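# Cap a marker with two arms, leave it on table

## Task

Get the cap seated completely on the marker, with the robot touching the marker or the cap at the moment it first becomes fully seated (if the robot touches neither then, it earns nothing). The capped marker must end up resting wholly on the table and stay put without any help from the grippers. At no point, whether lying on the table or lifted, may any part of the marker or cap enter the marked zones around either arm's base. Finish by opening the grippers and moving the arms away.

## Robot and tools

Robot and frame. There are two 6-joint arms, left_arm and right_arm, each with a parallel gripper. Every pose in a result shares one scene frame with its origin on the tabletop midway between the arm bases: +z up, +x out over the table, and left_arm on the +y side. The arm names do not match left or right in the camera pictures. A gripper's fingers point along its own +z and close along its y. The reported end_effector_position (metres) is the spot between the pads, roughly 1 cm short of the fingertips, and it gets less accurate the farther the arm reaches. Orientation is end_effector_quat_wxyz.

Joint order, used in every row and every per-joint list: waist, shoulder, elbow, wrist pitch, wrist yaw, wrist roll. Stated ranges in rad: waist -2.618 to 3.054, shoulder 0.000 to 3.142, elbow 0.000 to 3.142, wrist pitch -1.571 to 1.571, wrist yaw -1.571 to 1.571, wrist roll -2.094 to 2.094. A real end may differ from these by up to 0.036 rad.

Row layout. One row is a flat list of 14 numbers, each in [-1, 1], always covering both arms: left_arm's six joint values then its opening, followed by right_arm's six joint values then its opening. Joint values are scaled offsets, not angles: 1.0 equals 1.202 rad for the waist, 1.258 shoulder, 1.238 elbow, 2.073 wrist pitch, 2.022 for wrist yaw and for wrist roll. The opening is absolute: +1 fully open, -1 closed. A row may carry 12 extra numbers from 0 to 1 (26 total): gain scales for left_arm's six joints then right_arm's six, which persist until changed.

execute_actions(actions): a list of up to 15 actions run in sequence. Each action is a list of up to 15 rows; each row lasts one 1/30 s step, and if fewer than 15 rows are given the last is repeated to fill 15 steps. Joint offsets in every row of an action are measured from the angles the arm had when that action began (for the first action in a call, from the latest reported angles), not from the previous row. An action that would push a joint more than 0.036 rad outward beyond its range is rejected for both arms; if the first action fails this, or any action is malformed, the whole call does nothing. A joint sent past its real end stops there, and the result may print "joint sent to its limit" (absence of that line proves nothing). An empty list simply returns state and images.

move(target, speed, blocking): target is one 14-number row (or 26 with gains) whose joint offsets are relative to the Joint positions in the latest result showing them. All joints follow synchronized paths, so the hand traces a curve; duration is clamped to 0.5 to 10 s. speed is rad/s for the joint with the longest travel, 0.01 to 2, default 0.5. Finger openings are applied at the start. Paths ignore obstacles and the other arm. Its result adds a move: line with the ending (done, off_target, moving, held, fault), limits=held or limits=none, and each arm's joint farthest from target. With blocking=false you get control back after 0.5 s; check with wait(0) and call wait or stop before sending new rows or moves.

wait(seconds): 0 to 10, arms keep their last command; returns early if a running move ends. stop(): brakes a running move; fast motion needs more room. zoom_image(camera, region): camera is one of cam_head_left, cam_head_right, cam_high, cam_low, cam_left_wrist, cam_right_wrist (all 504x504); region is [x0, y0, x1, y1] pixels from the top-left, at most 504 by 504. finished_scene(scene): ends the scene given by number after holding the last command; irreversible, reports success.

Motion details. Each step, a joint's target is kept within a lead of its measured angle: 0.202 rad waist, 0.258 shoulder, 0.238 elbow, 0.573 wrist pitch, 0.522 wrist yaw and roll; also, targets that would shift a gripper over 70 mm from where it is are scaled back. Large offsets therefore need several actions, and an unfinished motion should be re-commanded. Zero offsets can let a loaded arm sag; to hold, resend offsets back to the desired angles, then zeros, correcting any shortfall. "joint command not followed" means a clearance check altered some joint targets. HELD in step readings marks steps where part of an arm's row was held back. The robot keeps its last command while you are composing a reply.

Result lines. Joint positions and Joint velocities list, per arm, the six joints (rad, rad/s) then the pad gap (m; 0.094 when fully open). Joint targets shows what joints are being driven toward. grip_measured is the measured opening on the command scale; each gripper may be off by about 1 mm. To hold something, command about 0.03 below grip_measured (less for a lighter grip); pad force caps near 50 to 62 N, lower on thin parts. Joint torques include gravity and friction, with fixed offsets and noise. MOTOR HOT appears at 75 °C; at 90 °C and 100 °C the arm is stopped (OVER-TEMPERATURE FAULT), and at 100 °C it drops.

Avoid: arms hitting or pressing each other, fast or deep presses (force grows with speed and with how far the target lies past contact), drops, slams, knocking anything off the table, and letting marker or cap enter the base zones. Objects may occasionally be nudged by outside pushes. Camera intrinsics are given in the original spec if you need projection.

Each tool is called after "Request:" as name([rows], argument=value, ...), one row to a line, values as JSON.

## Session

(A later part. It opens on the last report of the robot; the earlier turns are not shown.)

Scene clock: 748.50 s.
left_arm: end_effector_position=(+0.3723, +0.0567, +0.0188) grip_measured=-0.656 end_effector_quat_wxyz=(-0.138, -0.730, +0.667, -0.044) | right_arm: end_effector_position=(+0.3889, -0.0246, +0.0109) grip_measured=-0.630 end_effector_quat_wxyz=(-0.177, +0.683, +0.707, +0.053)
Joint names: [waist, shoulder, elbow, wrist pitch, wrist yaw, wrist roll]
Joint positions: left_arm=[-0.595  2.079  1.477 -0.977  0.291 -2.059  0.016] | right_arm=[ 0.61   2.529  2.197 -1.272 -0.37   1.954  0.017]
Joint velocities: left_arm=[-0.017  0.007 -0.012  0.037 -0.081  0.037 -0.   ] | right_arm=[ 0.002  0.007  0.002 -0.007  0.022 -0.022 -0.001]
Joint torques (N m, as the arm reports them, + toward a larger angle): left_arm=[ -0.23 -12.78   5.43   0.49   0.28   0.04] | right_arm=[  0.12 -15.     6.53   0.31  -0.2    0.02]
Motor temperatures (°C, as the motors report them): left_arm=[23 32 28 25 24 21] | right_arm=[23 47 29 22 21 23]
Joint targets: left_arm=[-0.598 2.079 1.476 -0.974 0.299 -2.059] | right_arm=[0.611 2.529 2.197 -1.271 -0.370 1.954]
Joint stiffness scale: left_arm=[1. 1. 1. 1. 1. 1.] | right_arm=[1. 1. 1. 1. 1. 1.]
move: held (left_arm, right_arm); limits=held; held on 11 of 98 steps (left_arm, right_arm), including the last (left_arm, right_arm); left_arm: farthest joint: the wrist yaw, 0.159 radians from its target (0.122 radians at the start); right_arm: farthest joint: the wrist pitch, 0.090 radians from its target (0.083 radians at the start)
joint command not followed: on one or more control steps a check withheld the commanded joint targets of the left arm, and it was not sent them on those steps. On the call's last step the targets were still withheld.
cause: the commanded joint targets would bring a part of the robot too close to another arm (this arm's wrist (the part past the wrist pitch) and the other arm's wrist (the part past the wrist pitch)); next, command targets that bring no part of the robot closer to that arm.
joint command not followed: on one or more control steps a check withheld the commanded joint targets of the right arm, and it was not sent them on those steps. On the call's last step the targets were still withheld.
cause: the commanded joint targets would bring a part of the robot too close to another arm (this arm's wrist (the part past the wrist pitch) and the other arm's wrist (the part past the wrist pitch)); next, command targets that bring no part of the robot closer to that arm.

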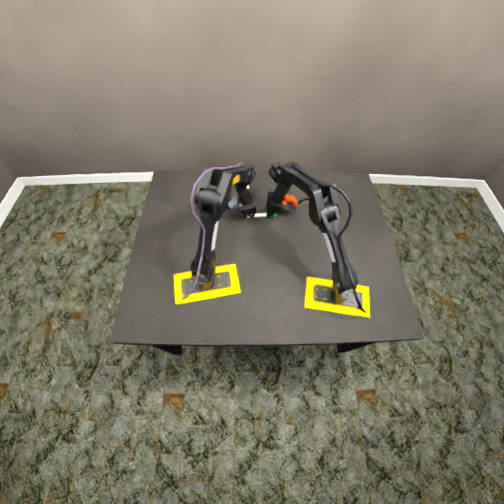

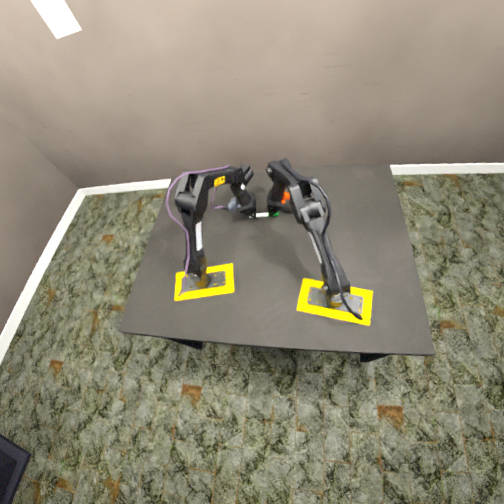

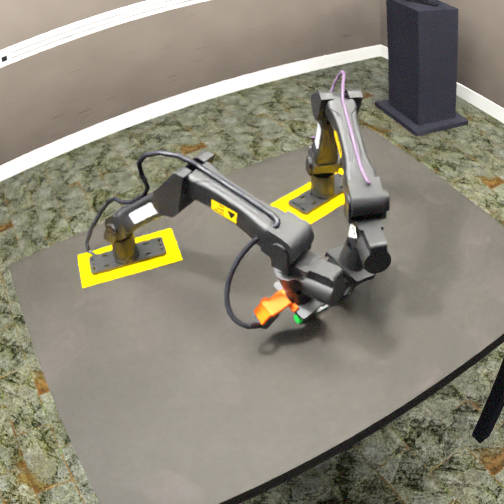

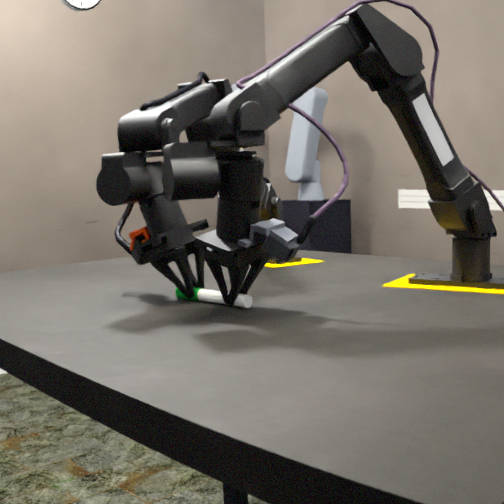

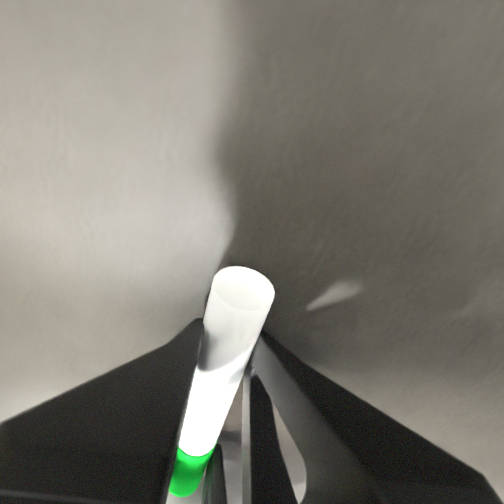

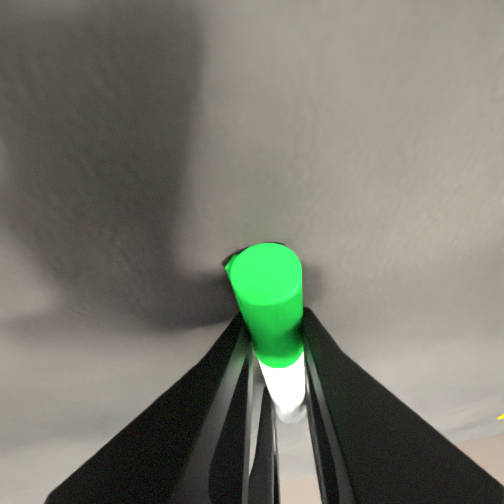

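Request:
execute_actions([
  [[0,0,0,0,0,0,0.4,0,0,0,0,0,0,-0.68]],
])

Request:
move(target=[0.145,-0.02,-0.02,0.02,0.18,0.05,0.4,0,0,0,0,-0.01,0,-0.68], speed=0.15)

Scene clock: 772.77 s.
left_arm: end_effector_position=(+0.3700, +0.0557, +0.0208) grip_measured=+0.398 end_effector_quat_wxyz=(-0.144, -0.730, +0.666, -0.044) | right_arm: end_effector_position=(+0.3884, -0.0234, +0.0114) grip_measured=-0.630 end_effector_quat_wxyz=(-0.180, +0.683, +0.706, +0.055)
Joint names: [waist, shoulder, elbow, wrist pitch, wrist yaw, wrist roll]
Joint positions: left_arm=[-0.595  2.076  1.477 -0.986  0.302 -2.059  0.066] | right_arm=[ 0.61   2.529  2.197 -1.272 -0.377  1.954  0.017]
Joint velocities: left_arm=[ 0.007 -0.002 -0.022 -0.095 -0.037 -0.022 -0.   ] | right_arm=[-0.007 -0.002 -0.002 -0.051 -0.007 -0.007 -0.   ]
Joint torques (N m, as the arm reports them, + toward a larger angle): left_arm=[  0.04 -12.35   5.44   0.53   0.07   0.03] | right_arm=[ -0.01 -14.97   6.51   0.3   -0.12   0.02]
Motor temperatures (°C, as the motors report them): left_arm=[23 33 27 24 24 21] | right_arm=[23 48 29 22 21 23]
Joint targets: left_arm=[-0.595 2.079 1.477 -0.977 0.291 -2.059] | right_arm=[0.610 2.529 2.197 -1.272 -0.370 1.954]
Joint stiffness scale: left_arm=[1. 1. 1. 1. 1. 1.] | right_arm=[1. 1. 1. 1. 1. 1.]
Step readings (joint positions):
0: left_arm=[-0.595 2.079 1.477 -0.977 0.291 -2.059] | right_arm=[0.610 2.529 2.197 -1.272 -0.370 1.954]
1: left_arm=[-0.595 2.079 1.477 -0.977 0.291 -2.059] | right_arm=[0.610 2.529 2.197 -1.272 -0.371 1.954]
2: left_arm=[-0.595 2.079 1.477 -0.978 0.294 -2.059] | right_arm=[0.610 2.529 2.197 -1.272 -0.373 1.954]
4: left_arm=[-0.595 2.076 1.477 -0.985 0.301 -2.059] | right_arm=[0.610 2.529 2.197 -1.272 -0.376 1.954]
8: left_arm=[-0.595 2.076 1.477 -0.986 0.302 -2.059] | right_arm=[0.610 2.529 2.197 -1.272 -0.377 1.954]
15: Joint positions above

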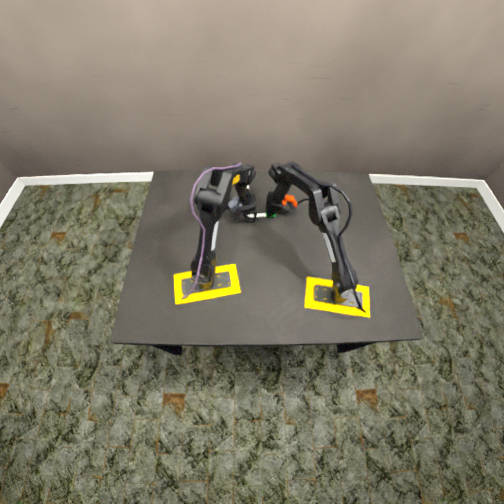

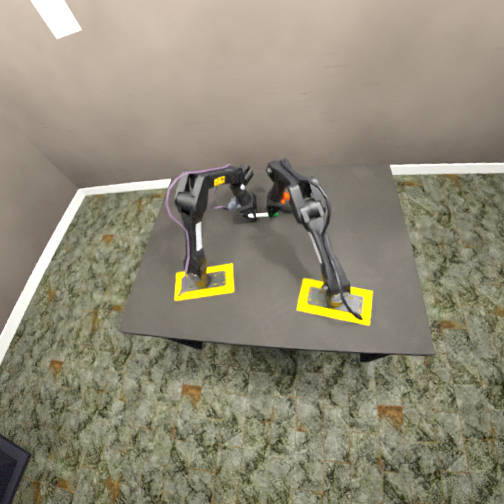

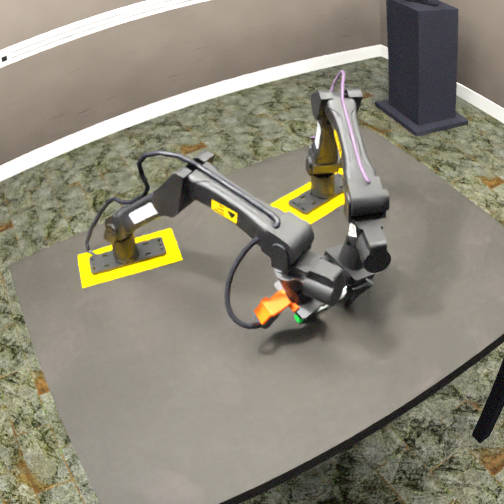

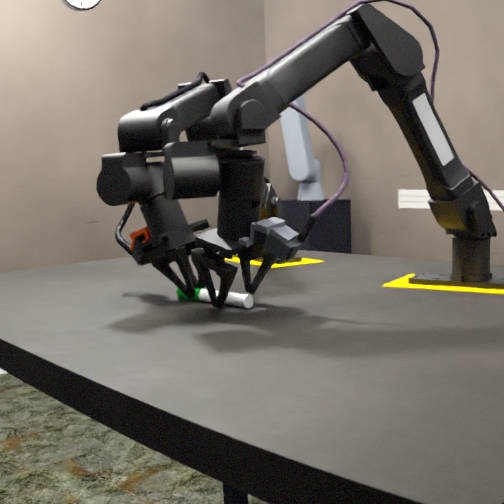

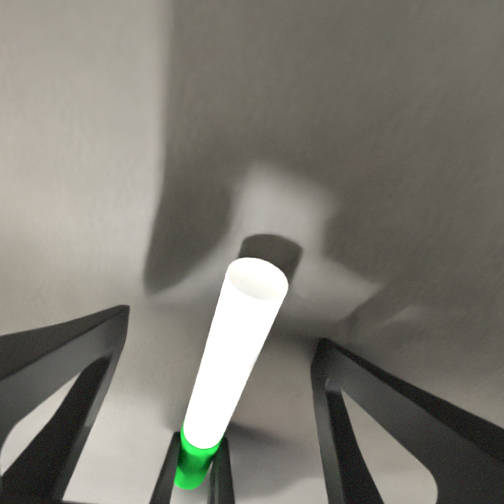

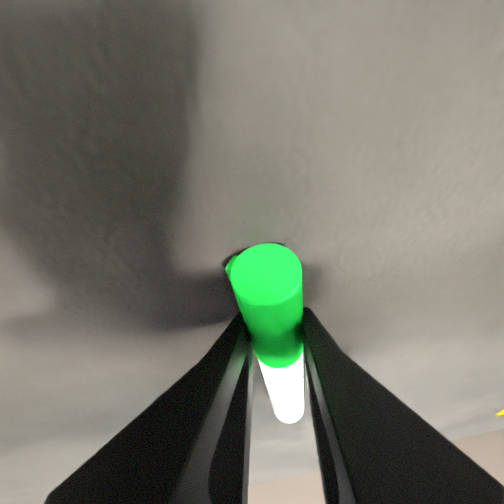

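Scene clock: 775.77 s.
left_arm: end_effector_position=(+0.3936, +0.0577, +0.0534) grip_measured=+0.399 end_effector_quat_wxyz=(+0.278, +0.718, -0.618, +0.159) | right_arm: end_effector_position=(+0.3877, -0.0218, +0.0121) grip_measured=-0.630 end_effector_quat_wxyz=(-0.185, +0.682, +0.705, +0.057)
Joint names: [waist, shoulder, elbow, wrist pitch, wrist yaw, wrist roll]
Joint positions: left_arm=[-0.428  2.064  1.477 -0.951  0.651 -1.963  0.066] | right_arm=[ 0.61   2.529  2.197 -1.272 -0.388  1.954  0.017]
Joint velocities: left_arm=[-0.002 -0.002 -0.007  0.022 -0.051 -0.051 -0.   ] | right_arm=[ 0.007 -0.017 -0.017  0.022  0.022  0.066 -0.001]
Joint torques (N m, as the arm reports them, + toward a larger angle): left_arm=[  0.67 -14.04   3.83   0.58   0.49   0.08] | right_arm=[  0.   -14.98   6.5    0.3   -0.3    0.02]
Motor temperatures (°C, as the motors report them): left_arm=[23 33 27 24 24 21] | right_arm=[23 48 29 22 21 23]
Joint targets: left_arm=[-0.420 2.051 1.452 -0.945 0.666 -1.958] | right_arm=[0.610 2.529 2.197 -1.272 -0.398 1.954]
Joint stiffness scale: left_arm=[1. 1. 1. 1. 1. 1.] | right_arm=[1. 1. 1. 1. 1. 1.]
move: off_target (left_arm); limits=none; left_arm: farthest joint: the elbow, 0.024 radians from its target (0.024 radians at the start); right_arm: farthest joint: the wrist yaw, 0.009 radians from its target (0.020 radians at the start)

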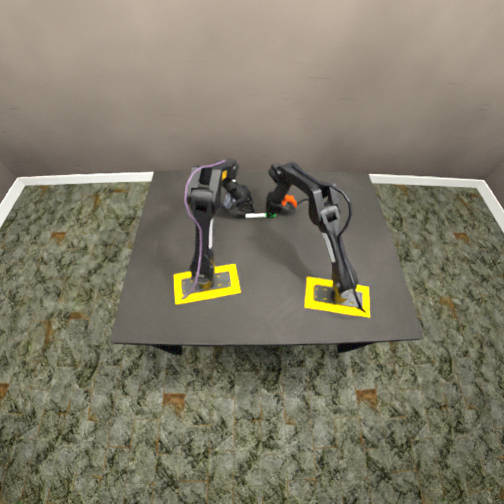

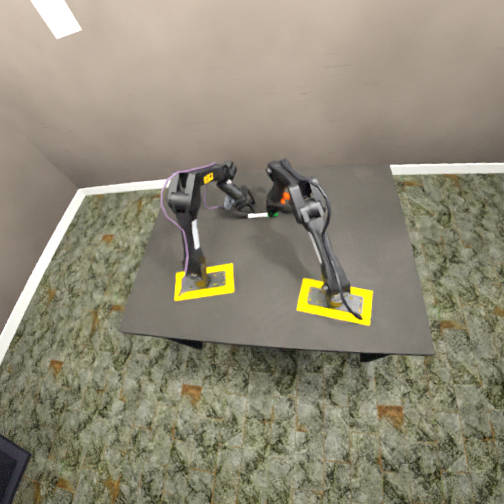

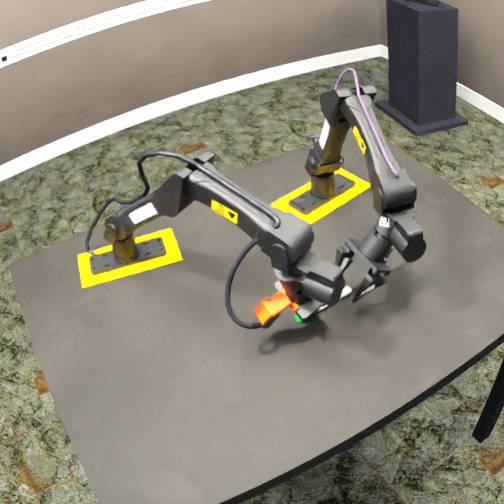

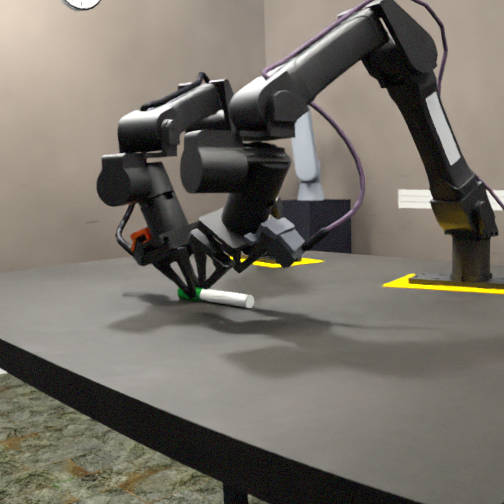

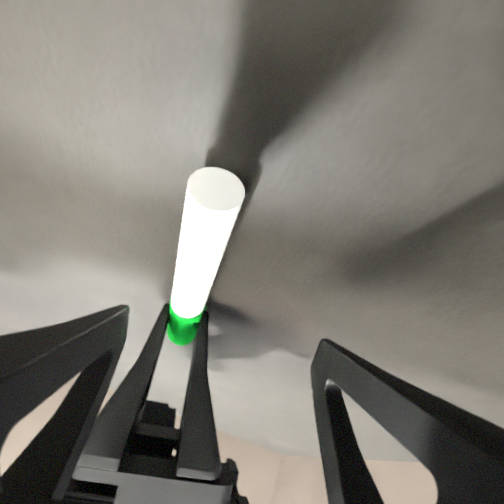

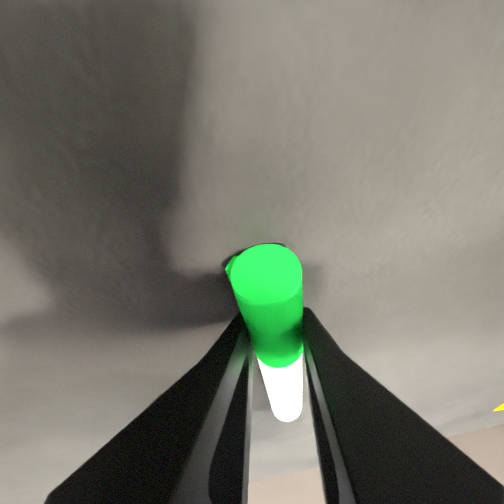

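Request:
move(target=[0.005,-0.062,-0.09,0.015,0,0,0.7,0,0,0,0,0,0,-0.68], speed=0.2)

Scene clock: 786.13 s.
left_arm: end_effector_position=(+0.3766, +0.0617, +0.0548) grip_measured=+0.699 end_effector_quat_wxyz=(+0.278, +0.718, -0.618, +0.159) | right_arm: end_effector_position=(+0.3877, -0.0218, +0.0121) grip_measured=-0.630 end_effector_quat_wxyz=(-0.185, +0.682, +0.705, +0.057)
Joint names: [waist, shoulder, elbow, wrist pitch, wrist yaw, wrist roll]
Joint positions: left_arm=[-0.428  2.001  1.388 -0.927  0.651 -1.962  0.08 ] | right_arm=[ 0.61   2.529  2.197 -1.272 -0.388  1.954  0.017]
Joint velocities: left_arm=[-0.017 -0.007 -0.007  0.007  0.051 -0.037  0.   ] | right_arm=[-0.002  0.022  0.007  0.022  0.007  0.066  0.   ]
Joint torques (N m, as the arm reports them, + toward a larger angle): left_arm=[  0.61 -13.47   3.85   0.57   0.35   0.03] | right_arm=[  0.   -14.98   6.52   0.3   -0.21   0.02]
Motor temperatures (°C, as the motors report them): left_arm=[23 34 27 24 24 21] | right_arm=[23 48 29 22 21 23]
Joint targets: left_arm=[-0.422 1.986 1.365 -0.920 0.651 -1.962] | right_arm=[0.610 2.529 2.197 -1.272 -0.388 1.954]
Joint stiffness scale: left_arm=[1. 1. 1. 1. 1. 1.] | right_arm=[1. 1. 1. 1. 1. 1.]
move: off_target (left_arm); limits=none; left_arm: farthest joint: the elbow, 0.023 radians from its target (0.111 radians at the start); right_arm: farthest joint: the waist, 0.000 radians from its target (0.000 radians at the start)

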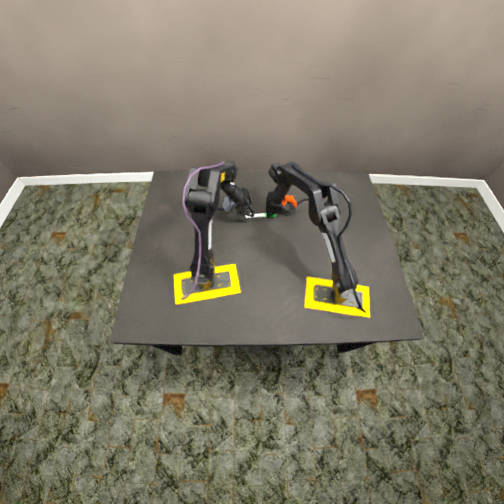

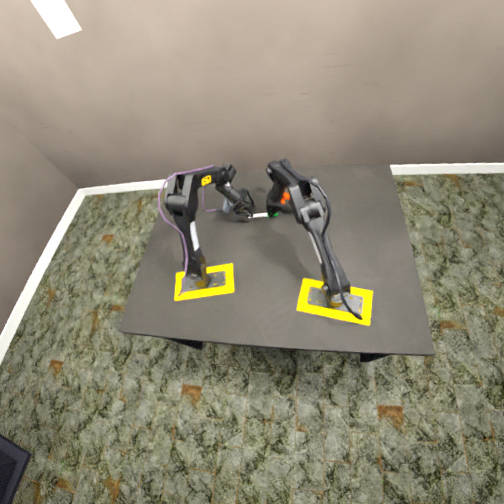

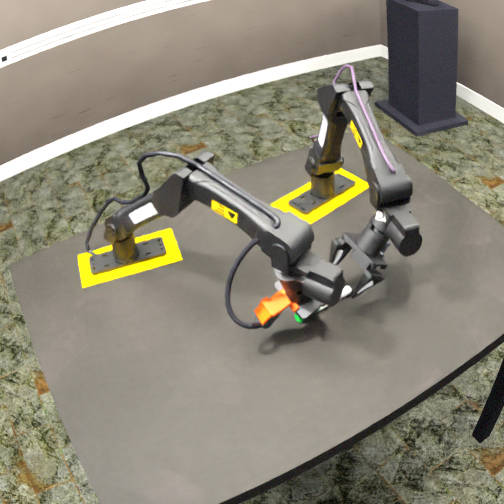

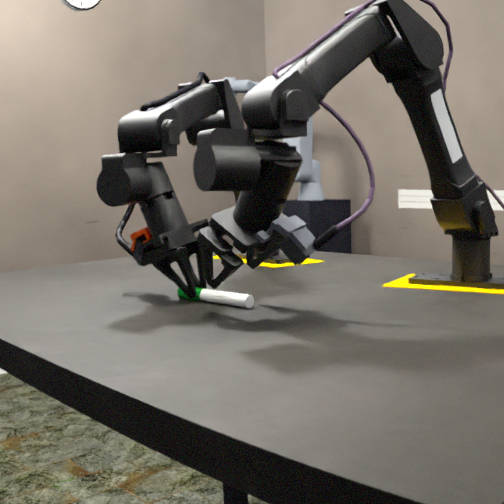

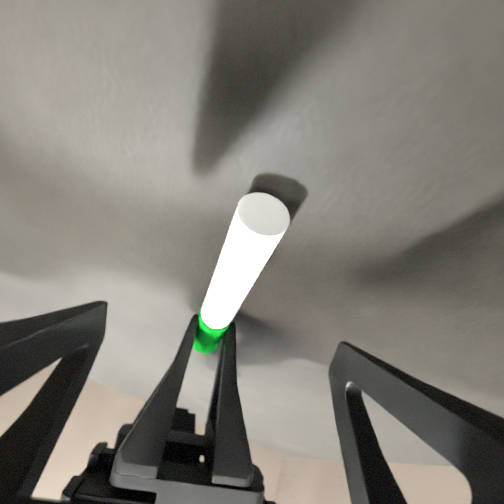

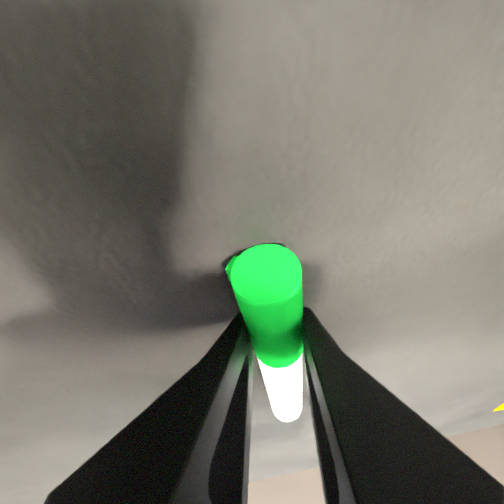

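Request:
execute_actions(actions=[])

Scene clock: 799.77 s.
left_arm: end_effector_position=(+0.3767, +0.0616, +0.0548) grip_measured=+0.699 end_effector_quat_wxyz=(+0.278, +0.718, -0.618, +0.159) | right_arm: end_effector_position=(+0.3877, -0.0218, +0.0121) grip_measured=-0.630 end_effector_quat_wxyz=(-0.185, +0.682, +0.705, +0.057)
Joint names: [waist, shoulder, elbow, wrist pitch, wrist yaw, wrist roll]
Joint positions: left_arm=[-0.428  2.001  1.388 -0.926  0.651 -1.962  0.08 ] | right_arm=[ 0.61   2.529  2.197 -1.272 -0.388  1.954  0.017]
Joint velocities: left_arm=[-0.012  0.007 -0.002 -0.022 -0.051  0.007 -0.   ] | right_arm=[ 0.002 -0.002 -0.012 -0.022 -0.007 -0.066  0.   ]
Joint torques (N m, as the arm reports them, + toward a larger angle): left_arm=[  0.58 -13.47   3.9    0.58   0.37   0.02] | right_arm=[  0.   -14.98   6.52   0.3   -0.2    0.02]
Motor temperatures (°C, as the motors report them): left_arm=[23 34 27 25 24 21] | right_arm=[23 48 29 22 21 23]
Joint targets: left_arm=[-0.422 1.986 1.365 -0.920 0.651 -1.962] | right_arm=[0.610 2.529 2.197 -1.272 -0.388 1.954]
Joint stiffness scale: left_arm=[1. 1. 1. 1. 1. 1.] | right_arm=[1. 1. 1. 1. 1. 1.]

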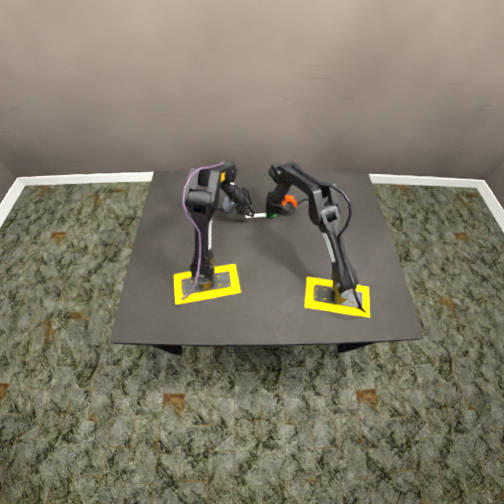

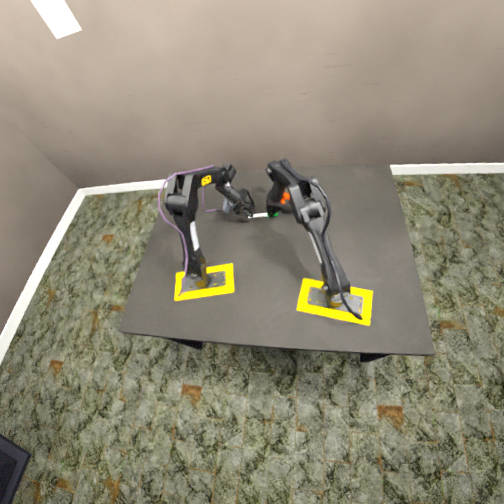

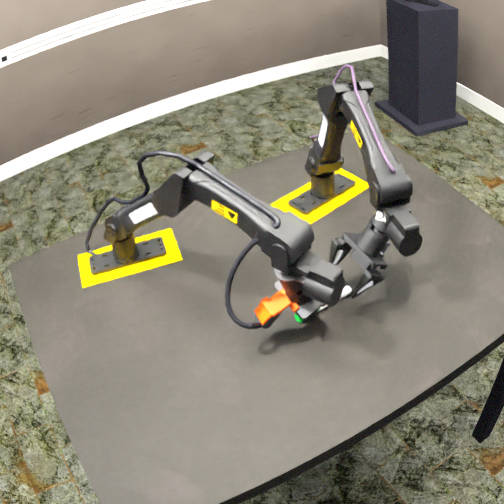

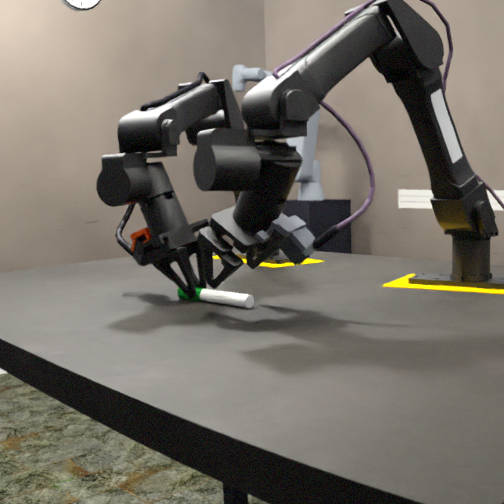

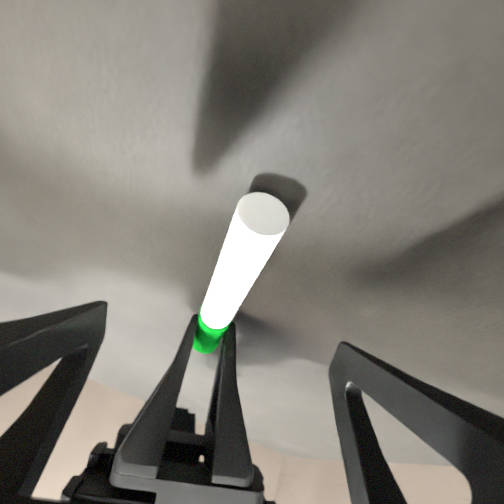

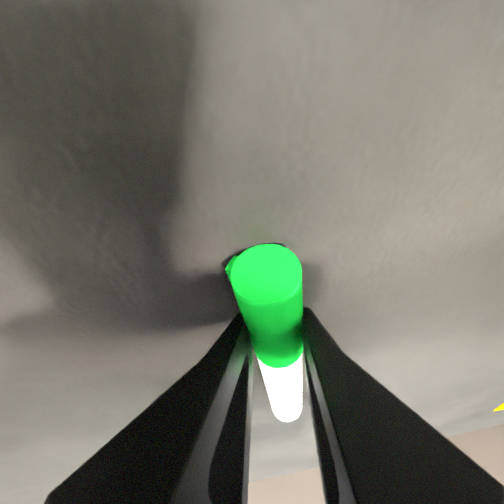

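Request:
move(target=[0,0,-0.11,0.06,0,0,0.7,0,0,0,0,0,0,-0.68], speed=0.15)

Scene clock: 806.47 s.
left_arm: end_effector_position=(+0.3655, +0.0643, +0.0285) grip_measured=+0.699 end_effector_quat_wxyz=(+0.277, +0.717, -0.619, +0.160) | right_arm: end_effector_position=(+0.3877, -0.0218, +0.0121) grip_measured=-0.630 end_effector_quat_wxyz=(-0.185, +0.682, +0.705, +0.057)
Joint names: [waist, shoulder, elbow, wrist pitch, wrist yaw, wrist roll]
Joint positions: left_arm=[-0.428  2.001  1.273 -0.809  0.651 -1.962  0.08 ] | right_arm=[ 0.61   2.529  2.197 -1.272 -0.388  1.954  0.017]
Joint velocities: left_arm=[ 0.002  0.007  0.022  0.007  0.007 -0.007 -0.001] | right_arm=[-0.007 -0.017 -0.012 -0.022 -0.066 -0.081 -0.   ]
Joint torques (N m, as the arm reports them, + toward a larger angle): left_arm=[  0.03 -11.67   3.76   0.61   0.37   0.04] | right_arm=[  0.01 -14.98   6.52   0.3   -0.2    0.02]
Motor temperatures (°C, as the motors report them): left_arm=[23 34 27 25 24 21] | right_arm=[23 48 29 22 20 23]
Joint targets: left_arm=[-0.428 2.001 1.252 -0.802 0.651 -1.962] | right_arm=[0.610 2.529 2.197 -1.272 -0.388 1.954]
Joint stiffness scale: left_arm=[1. 1. 1. 1. 1. 1.] | right_arm=[1. 1. 1. 1. 1. 1.]
move: off_target (left_arm); limits=none; left_arm: farthest joint: the elbow, 0.021 radians from its target (0.136 radians at the start); right_arm: farthest joint: the waist, 0.000 radians from its target (0.000 radians at the start)

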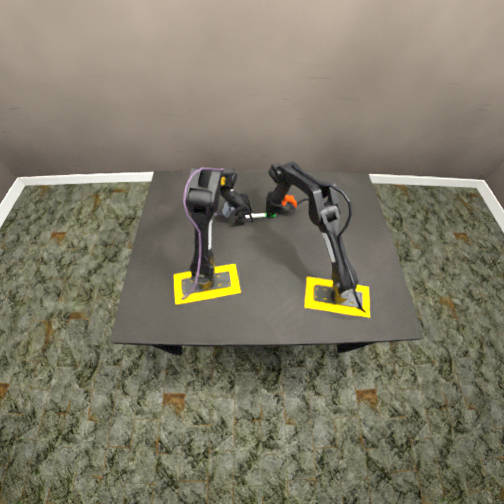

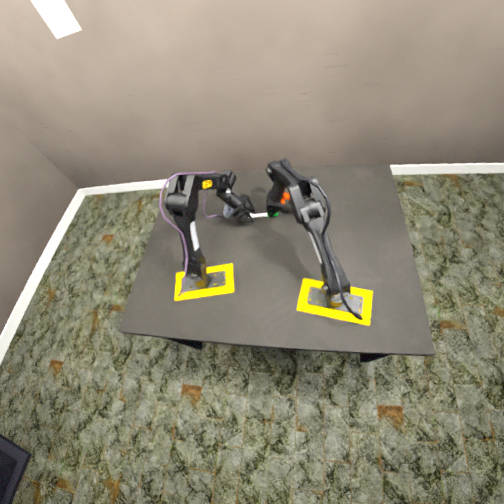

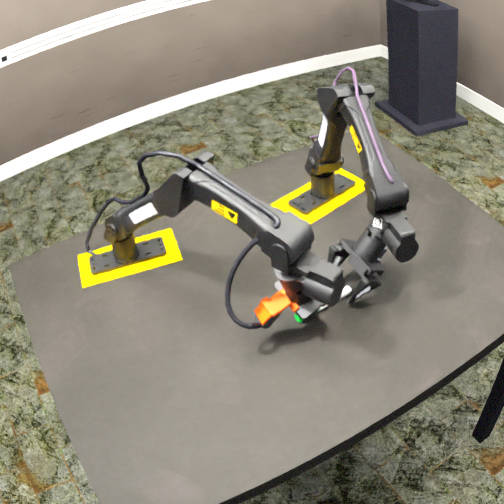

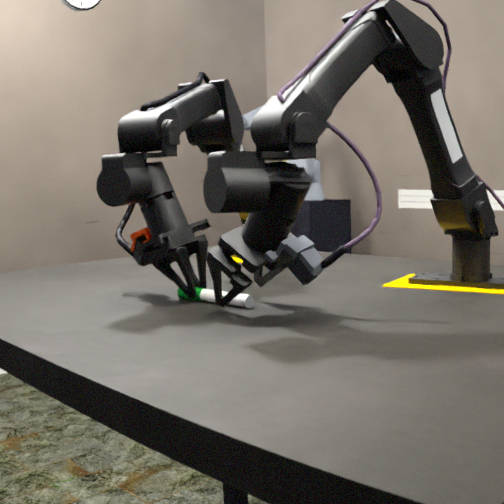

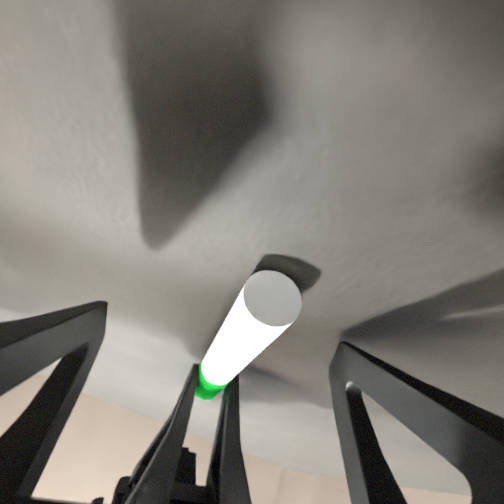

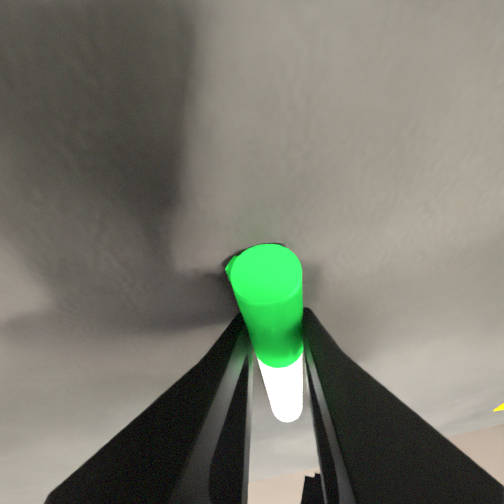

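Request:
move(target=[0,0.034,-0.017,0.022,0,0,0.3,0,0,0,0,0,0,-0.68], speed=0.08)

Request:
zoom_image(camera="cam_low", region=[150,220,330,330])

Scene clock: 818.17 s.
left_arm: end_effector_position=(+0.3713, +0.0626, +0.0226) grip_measured=+0.301 end_effector_quat_wxyz=(+0.275, +0.715, -0.620, +0.168) | right_arm: end_effector_position=(+0.3877, -0.0218, +0.0121) grip_measured=-0.630 end_effector_quat_wxyz=(-0.185, +0.682, +0.705, +0.057)
Joint names: [waist, shoulder, elbow, wrist pitch, wrist yaw, wrist roll]
Joint positions: left_arm=[-0.427  2.02   1.273 -0.772  0.655 -1.962  0.061] | right_arm=[ 0.61   2.529  2.197 -1.272 -0.388  1.954  0.017]
Joint velocities: left_arm=[ 0.007  0.002  0.017  0.022 -0.051 -0.007 -0.   ] | right_arm=[-0.007  0.002  0.007 -0.022  0.007 -0.037  0.   ]
Joint torques (N m, as the arm reports them, + toward a larger angle): left_arm=[-0.01 -9.59  3.74  0.62  0.34  0.03] | right_arm=[ -0.01 -14.99   6.51   0.3   -0.21   0.02]
Motor temperatures (°C, as the motors report them): left_arm=[23 33 27 25 24 21] | right_arm=[23 49 29 22 20 23]
Joint targets: left_arm=[-0.428 2.044 1.252 -0.763 0.652 -1.962] | right_arm=[0.610 2.529 2.197 -1.272 -0.388 1.954]
Joint stiffness scale: left_arm=[1. 1. 1. 1. 1. 1.] | right_arm=[1. 1. 1. 1. 1. 1.]
move: off_target (left_arm); limits=none; left_arm: farthest joint: the shoulder, 0.023 radians from its target (0.043 radians at the start); right_arm: farthest joint: the waist, 0.000 radians from its target (0.000 radians at the start)

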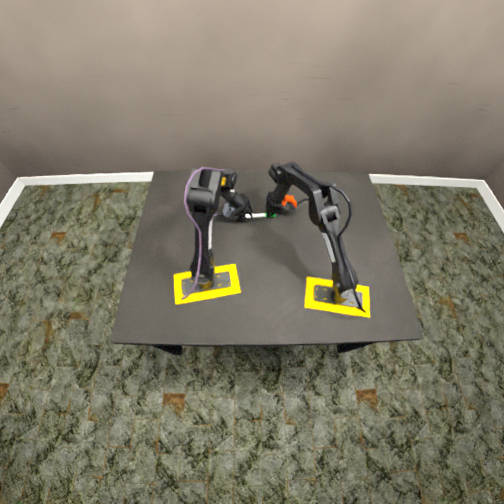

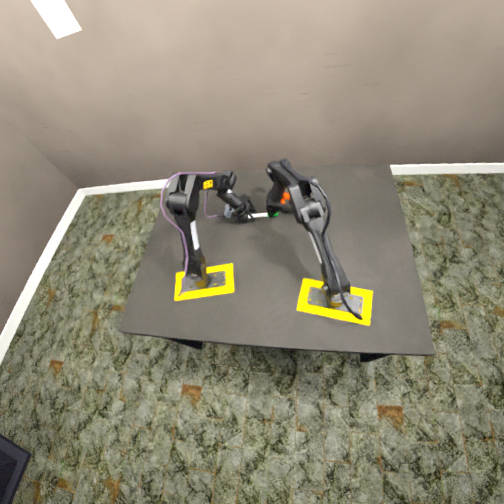

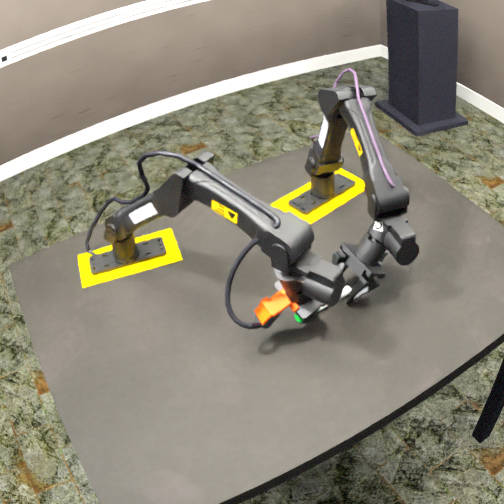

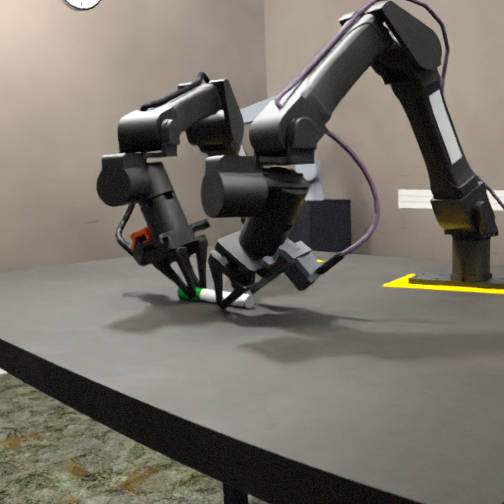

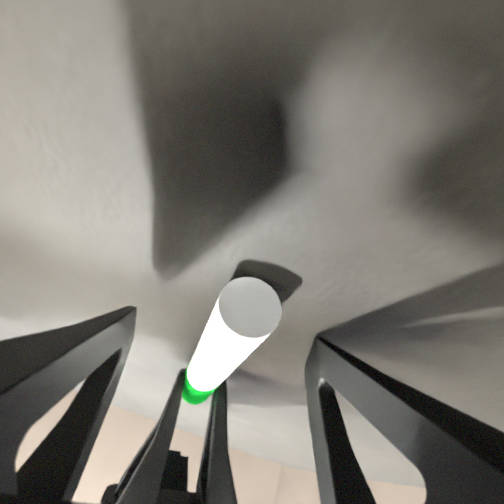

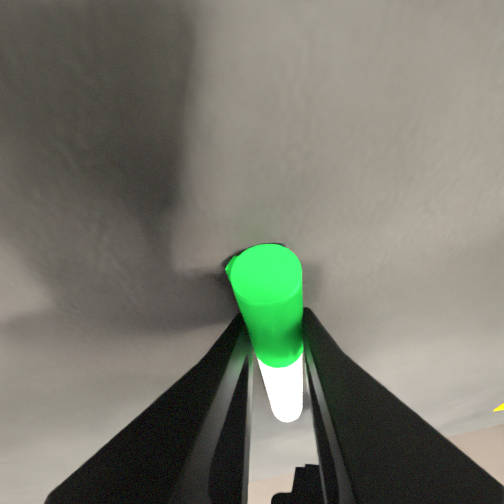

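Region (150, 220, 330, 330) of cam_low's 504x504 image, scaled by 2.800, with more detail than that image has.

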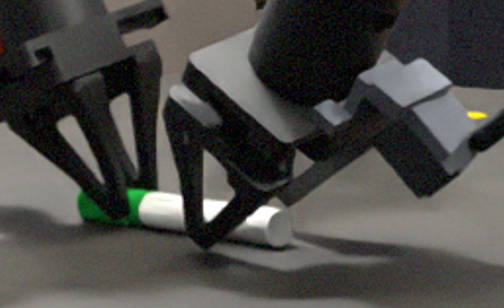

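Request:
move(target=[0,0.03,-0.017,0.012,0,0,-0.72,0,0,0,0,0,0,-0.68], speed=0.08)

Request:
zoom_image(camera="cam_right_wrist", region=[180,220,360,480])

Scene clock: 823.87 s.
left_arm: end_effector_position=(+0.3716, +0.0618, +0.0220) grip_measured=-0.681 end_effector_quat_wxyz=(+0.277, +0.714, -0.620, +0.170) | right_arm: end_effector_position=(+0.3878, -0.0220, +0.0120) grip_measured=-0.630 end_effector_quat_wxyz=(-0.184, +0.682, +0.706, +0.056)
Joint names: [waist, shoulder, elbow, wrist pitch, wrist yaw, wrist roll]
Joint positions: left_arm=[-0.427  2.024  1.273 -0.768  0.659 -1.962  0.015] | right_arm=[ 0.61   2.529  2.197 -1.272 -0.387  1.954  0.017]
Joint velocities: left_arm=[ 0.007  0.017 -0.027 -0.051 -0.037  0.007  0.   ] | right_arm=[-0.007 -0.022  0.007 -0.051  0.037 -0.051 -0.001]
Joint torques (N m, as the arm reports them, + toward a larger angle): left_arm=[-0.09 -8.47  3.69  0.74  0.3   0.03] | right_arm=[ -0.01 -14.98   6.5    0.3   -0.21   0.02]
Motor temperatures (°C, as the motors report them): left_arm=[23 33 27 25 24 21] | right_arm=[23 49 29 22 20 23]
Joint targets: left_arm=[-0.427 2.058 1.252 -0.748 0.655 -1.962] | right_arm=[0.610 2.529 2.197 -1.272 -0.388 1.954]
Joint stiffness scale: left_arm=[1. 1. 1. 1. 1. 1.] | right_arm=[1. 1. 1. 1. 1. 1.]
move: off_target (left_arm); limits=none; left_arm: farthest joint: the shoulder, 0.034 radians from its target (0.037 radians at the start); right_arm: farthest joint: the wrist yaw, 0.001 radians from its target (0.000 radians at the start)

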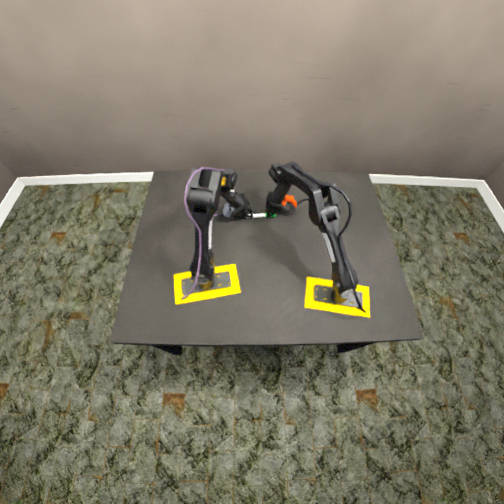

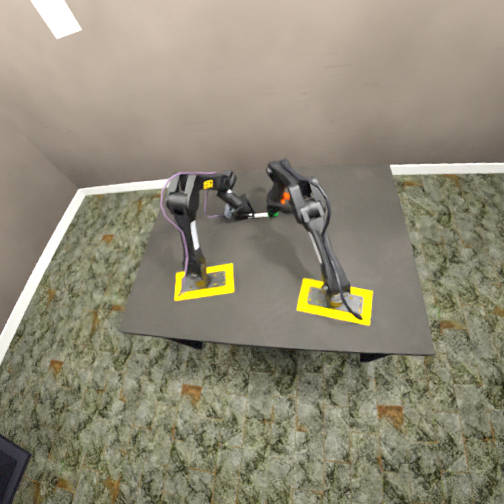

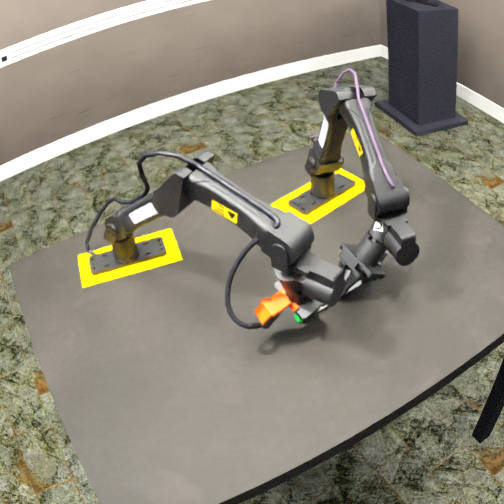

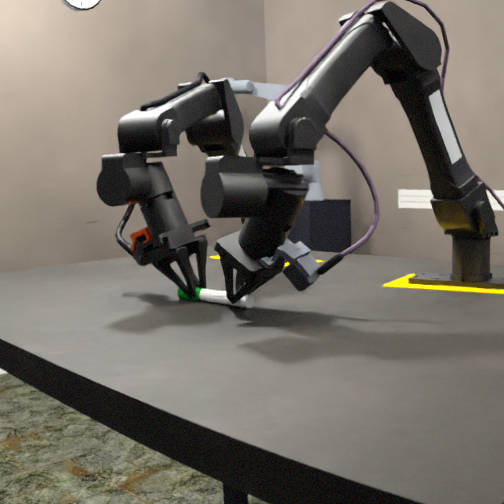

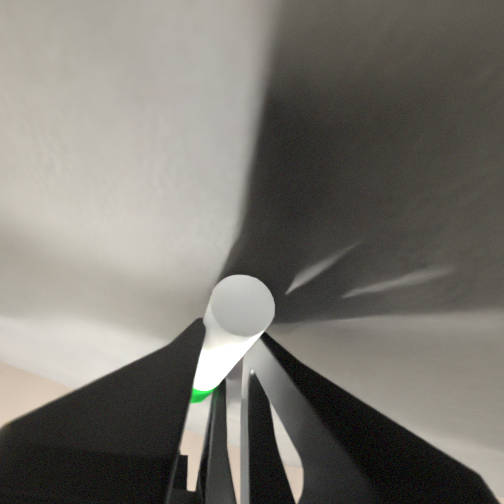

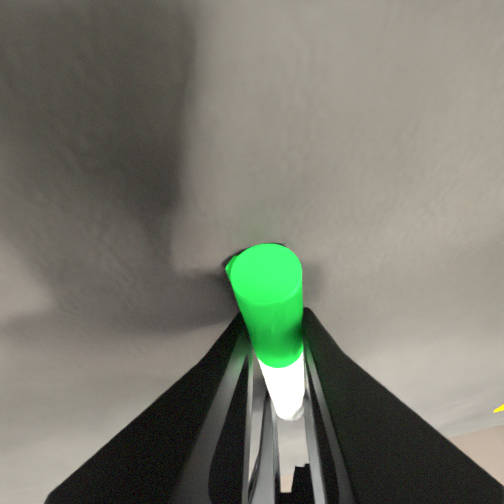

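Region (180, 220, 360, 480) of cam_right_wrist's 504x504 image, scaled by 1.938, with more detail than that image has; it fills the left 349 columns of this view, and the rest is white.

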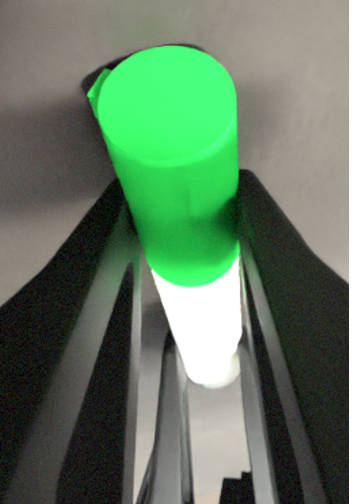

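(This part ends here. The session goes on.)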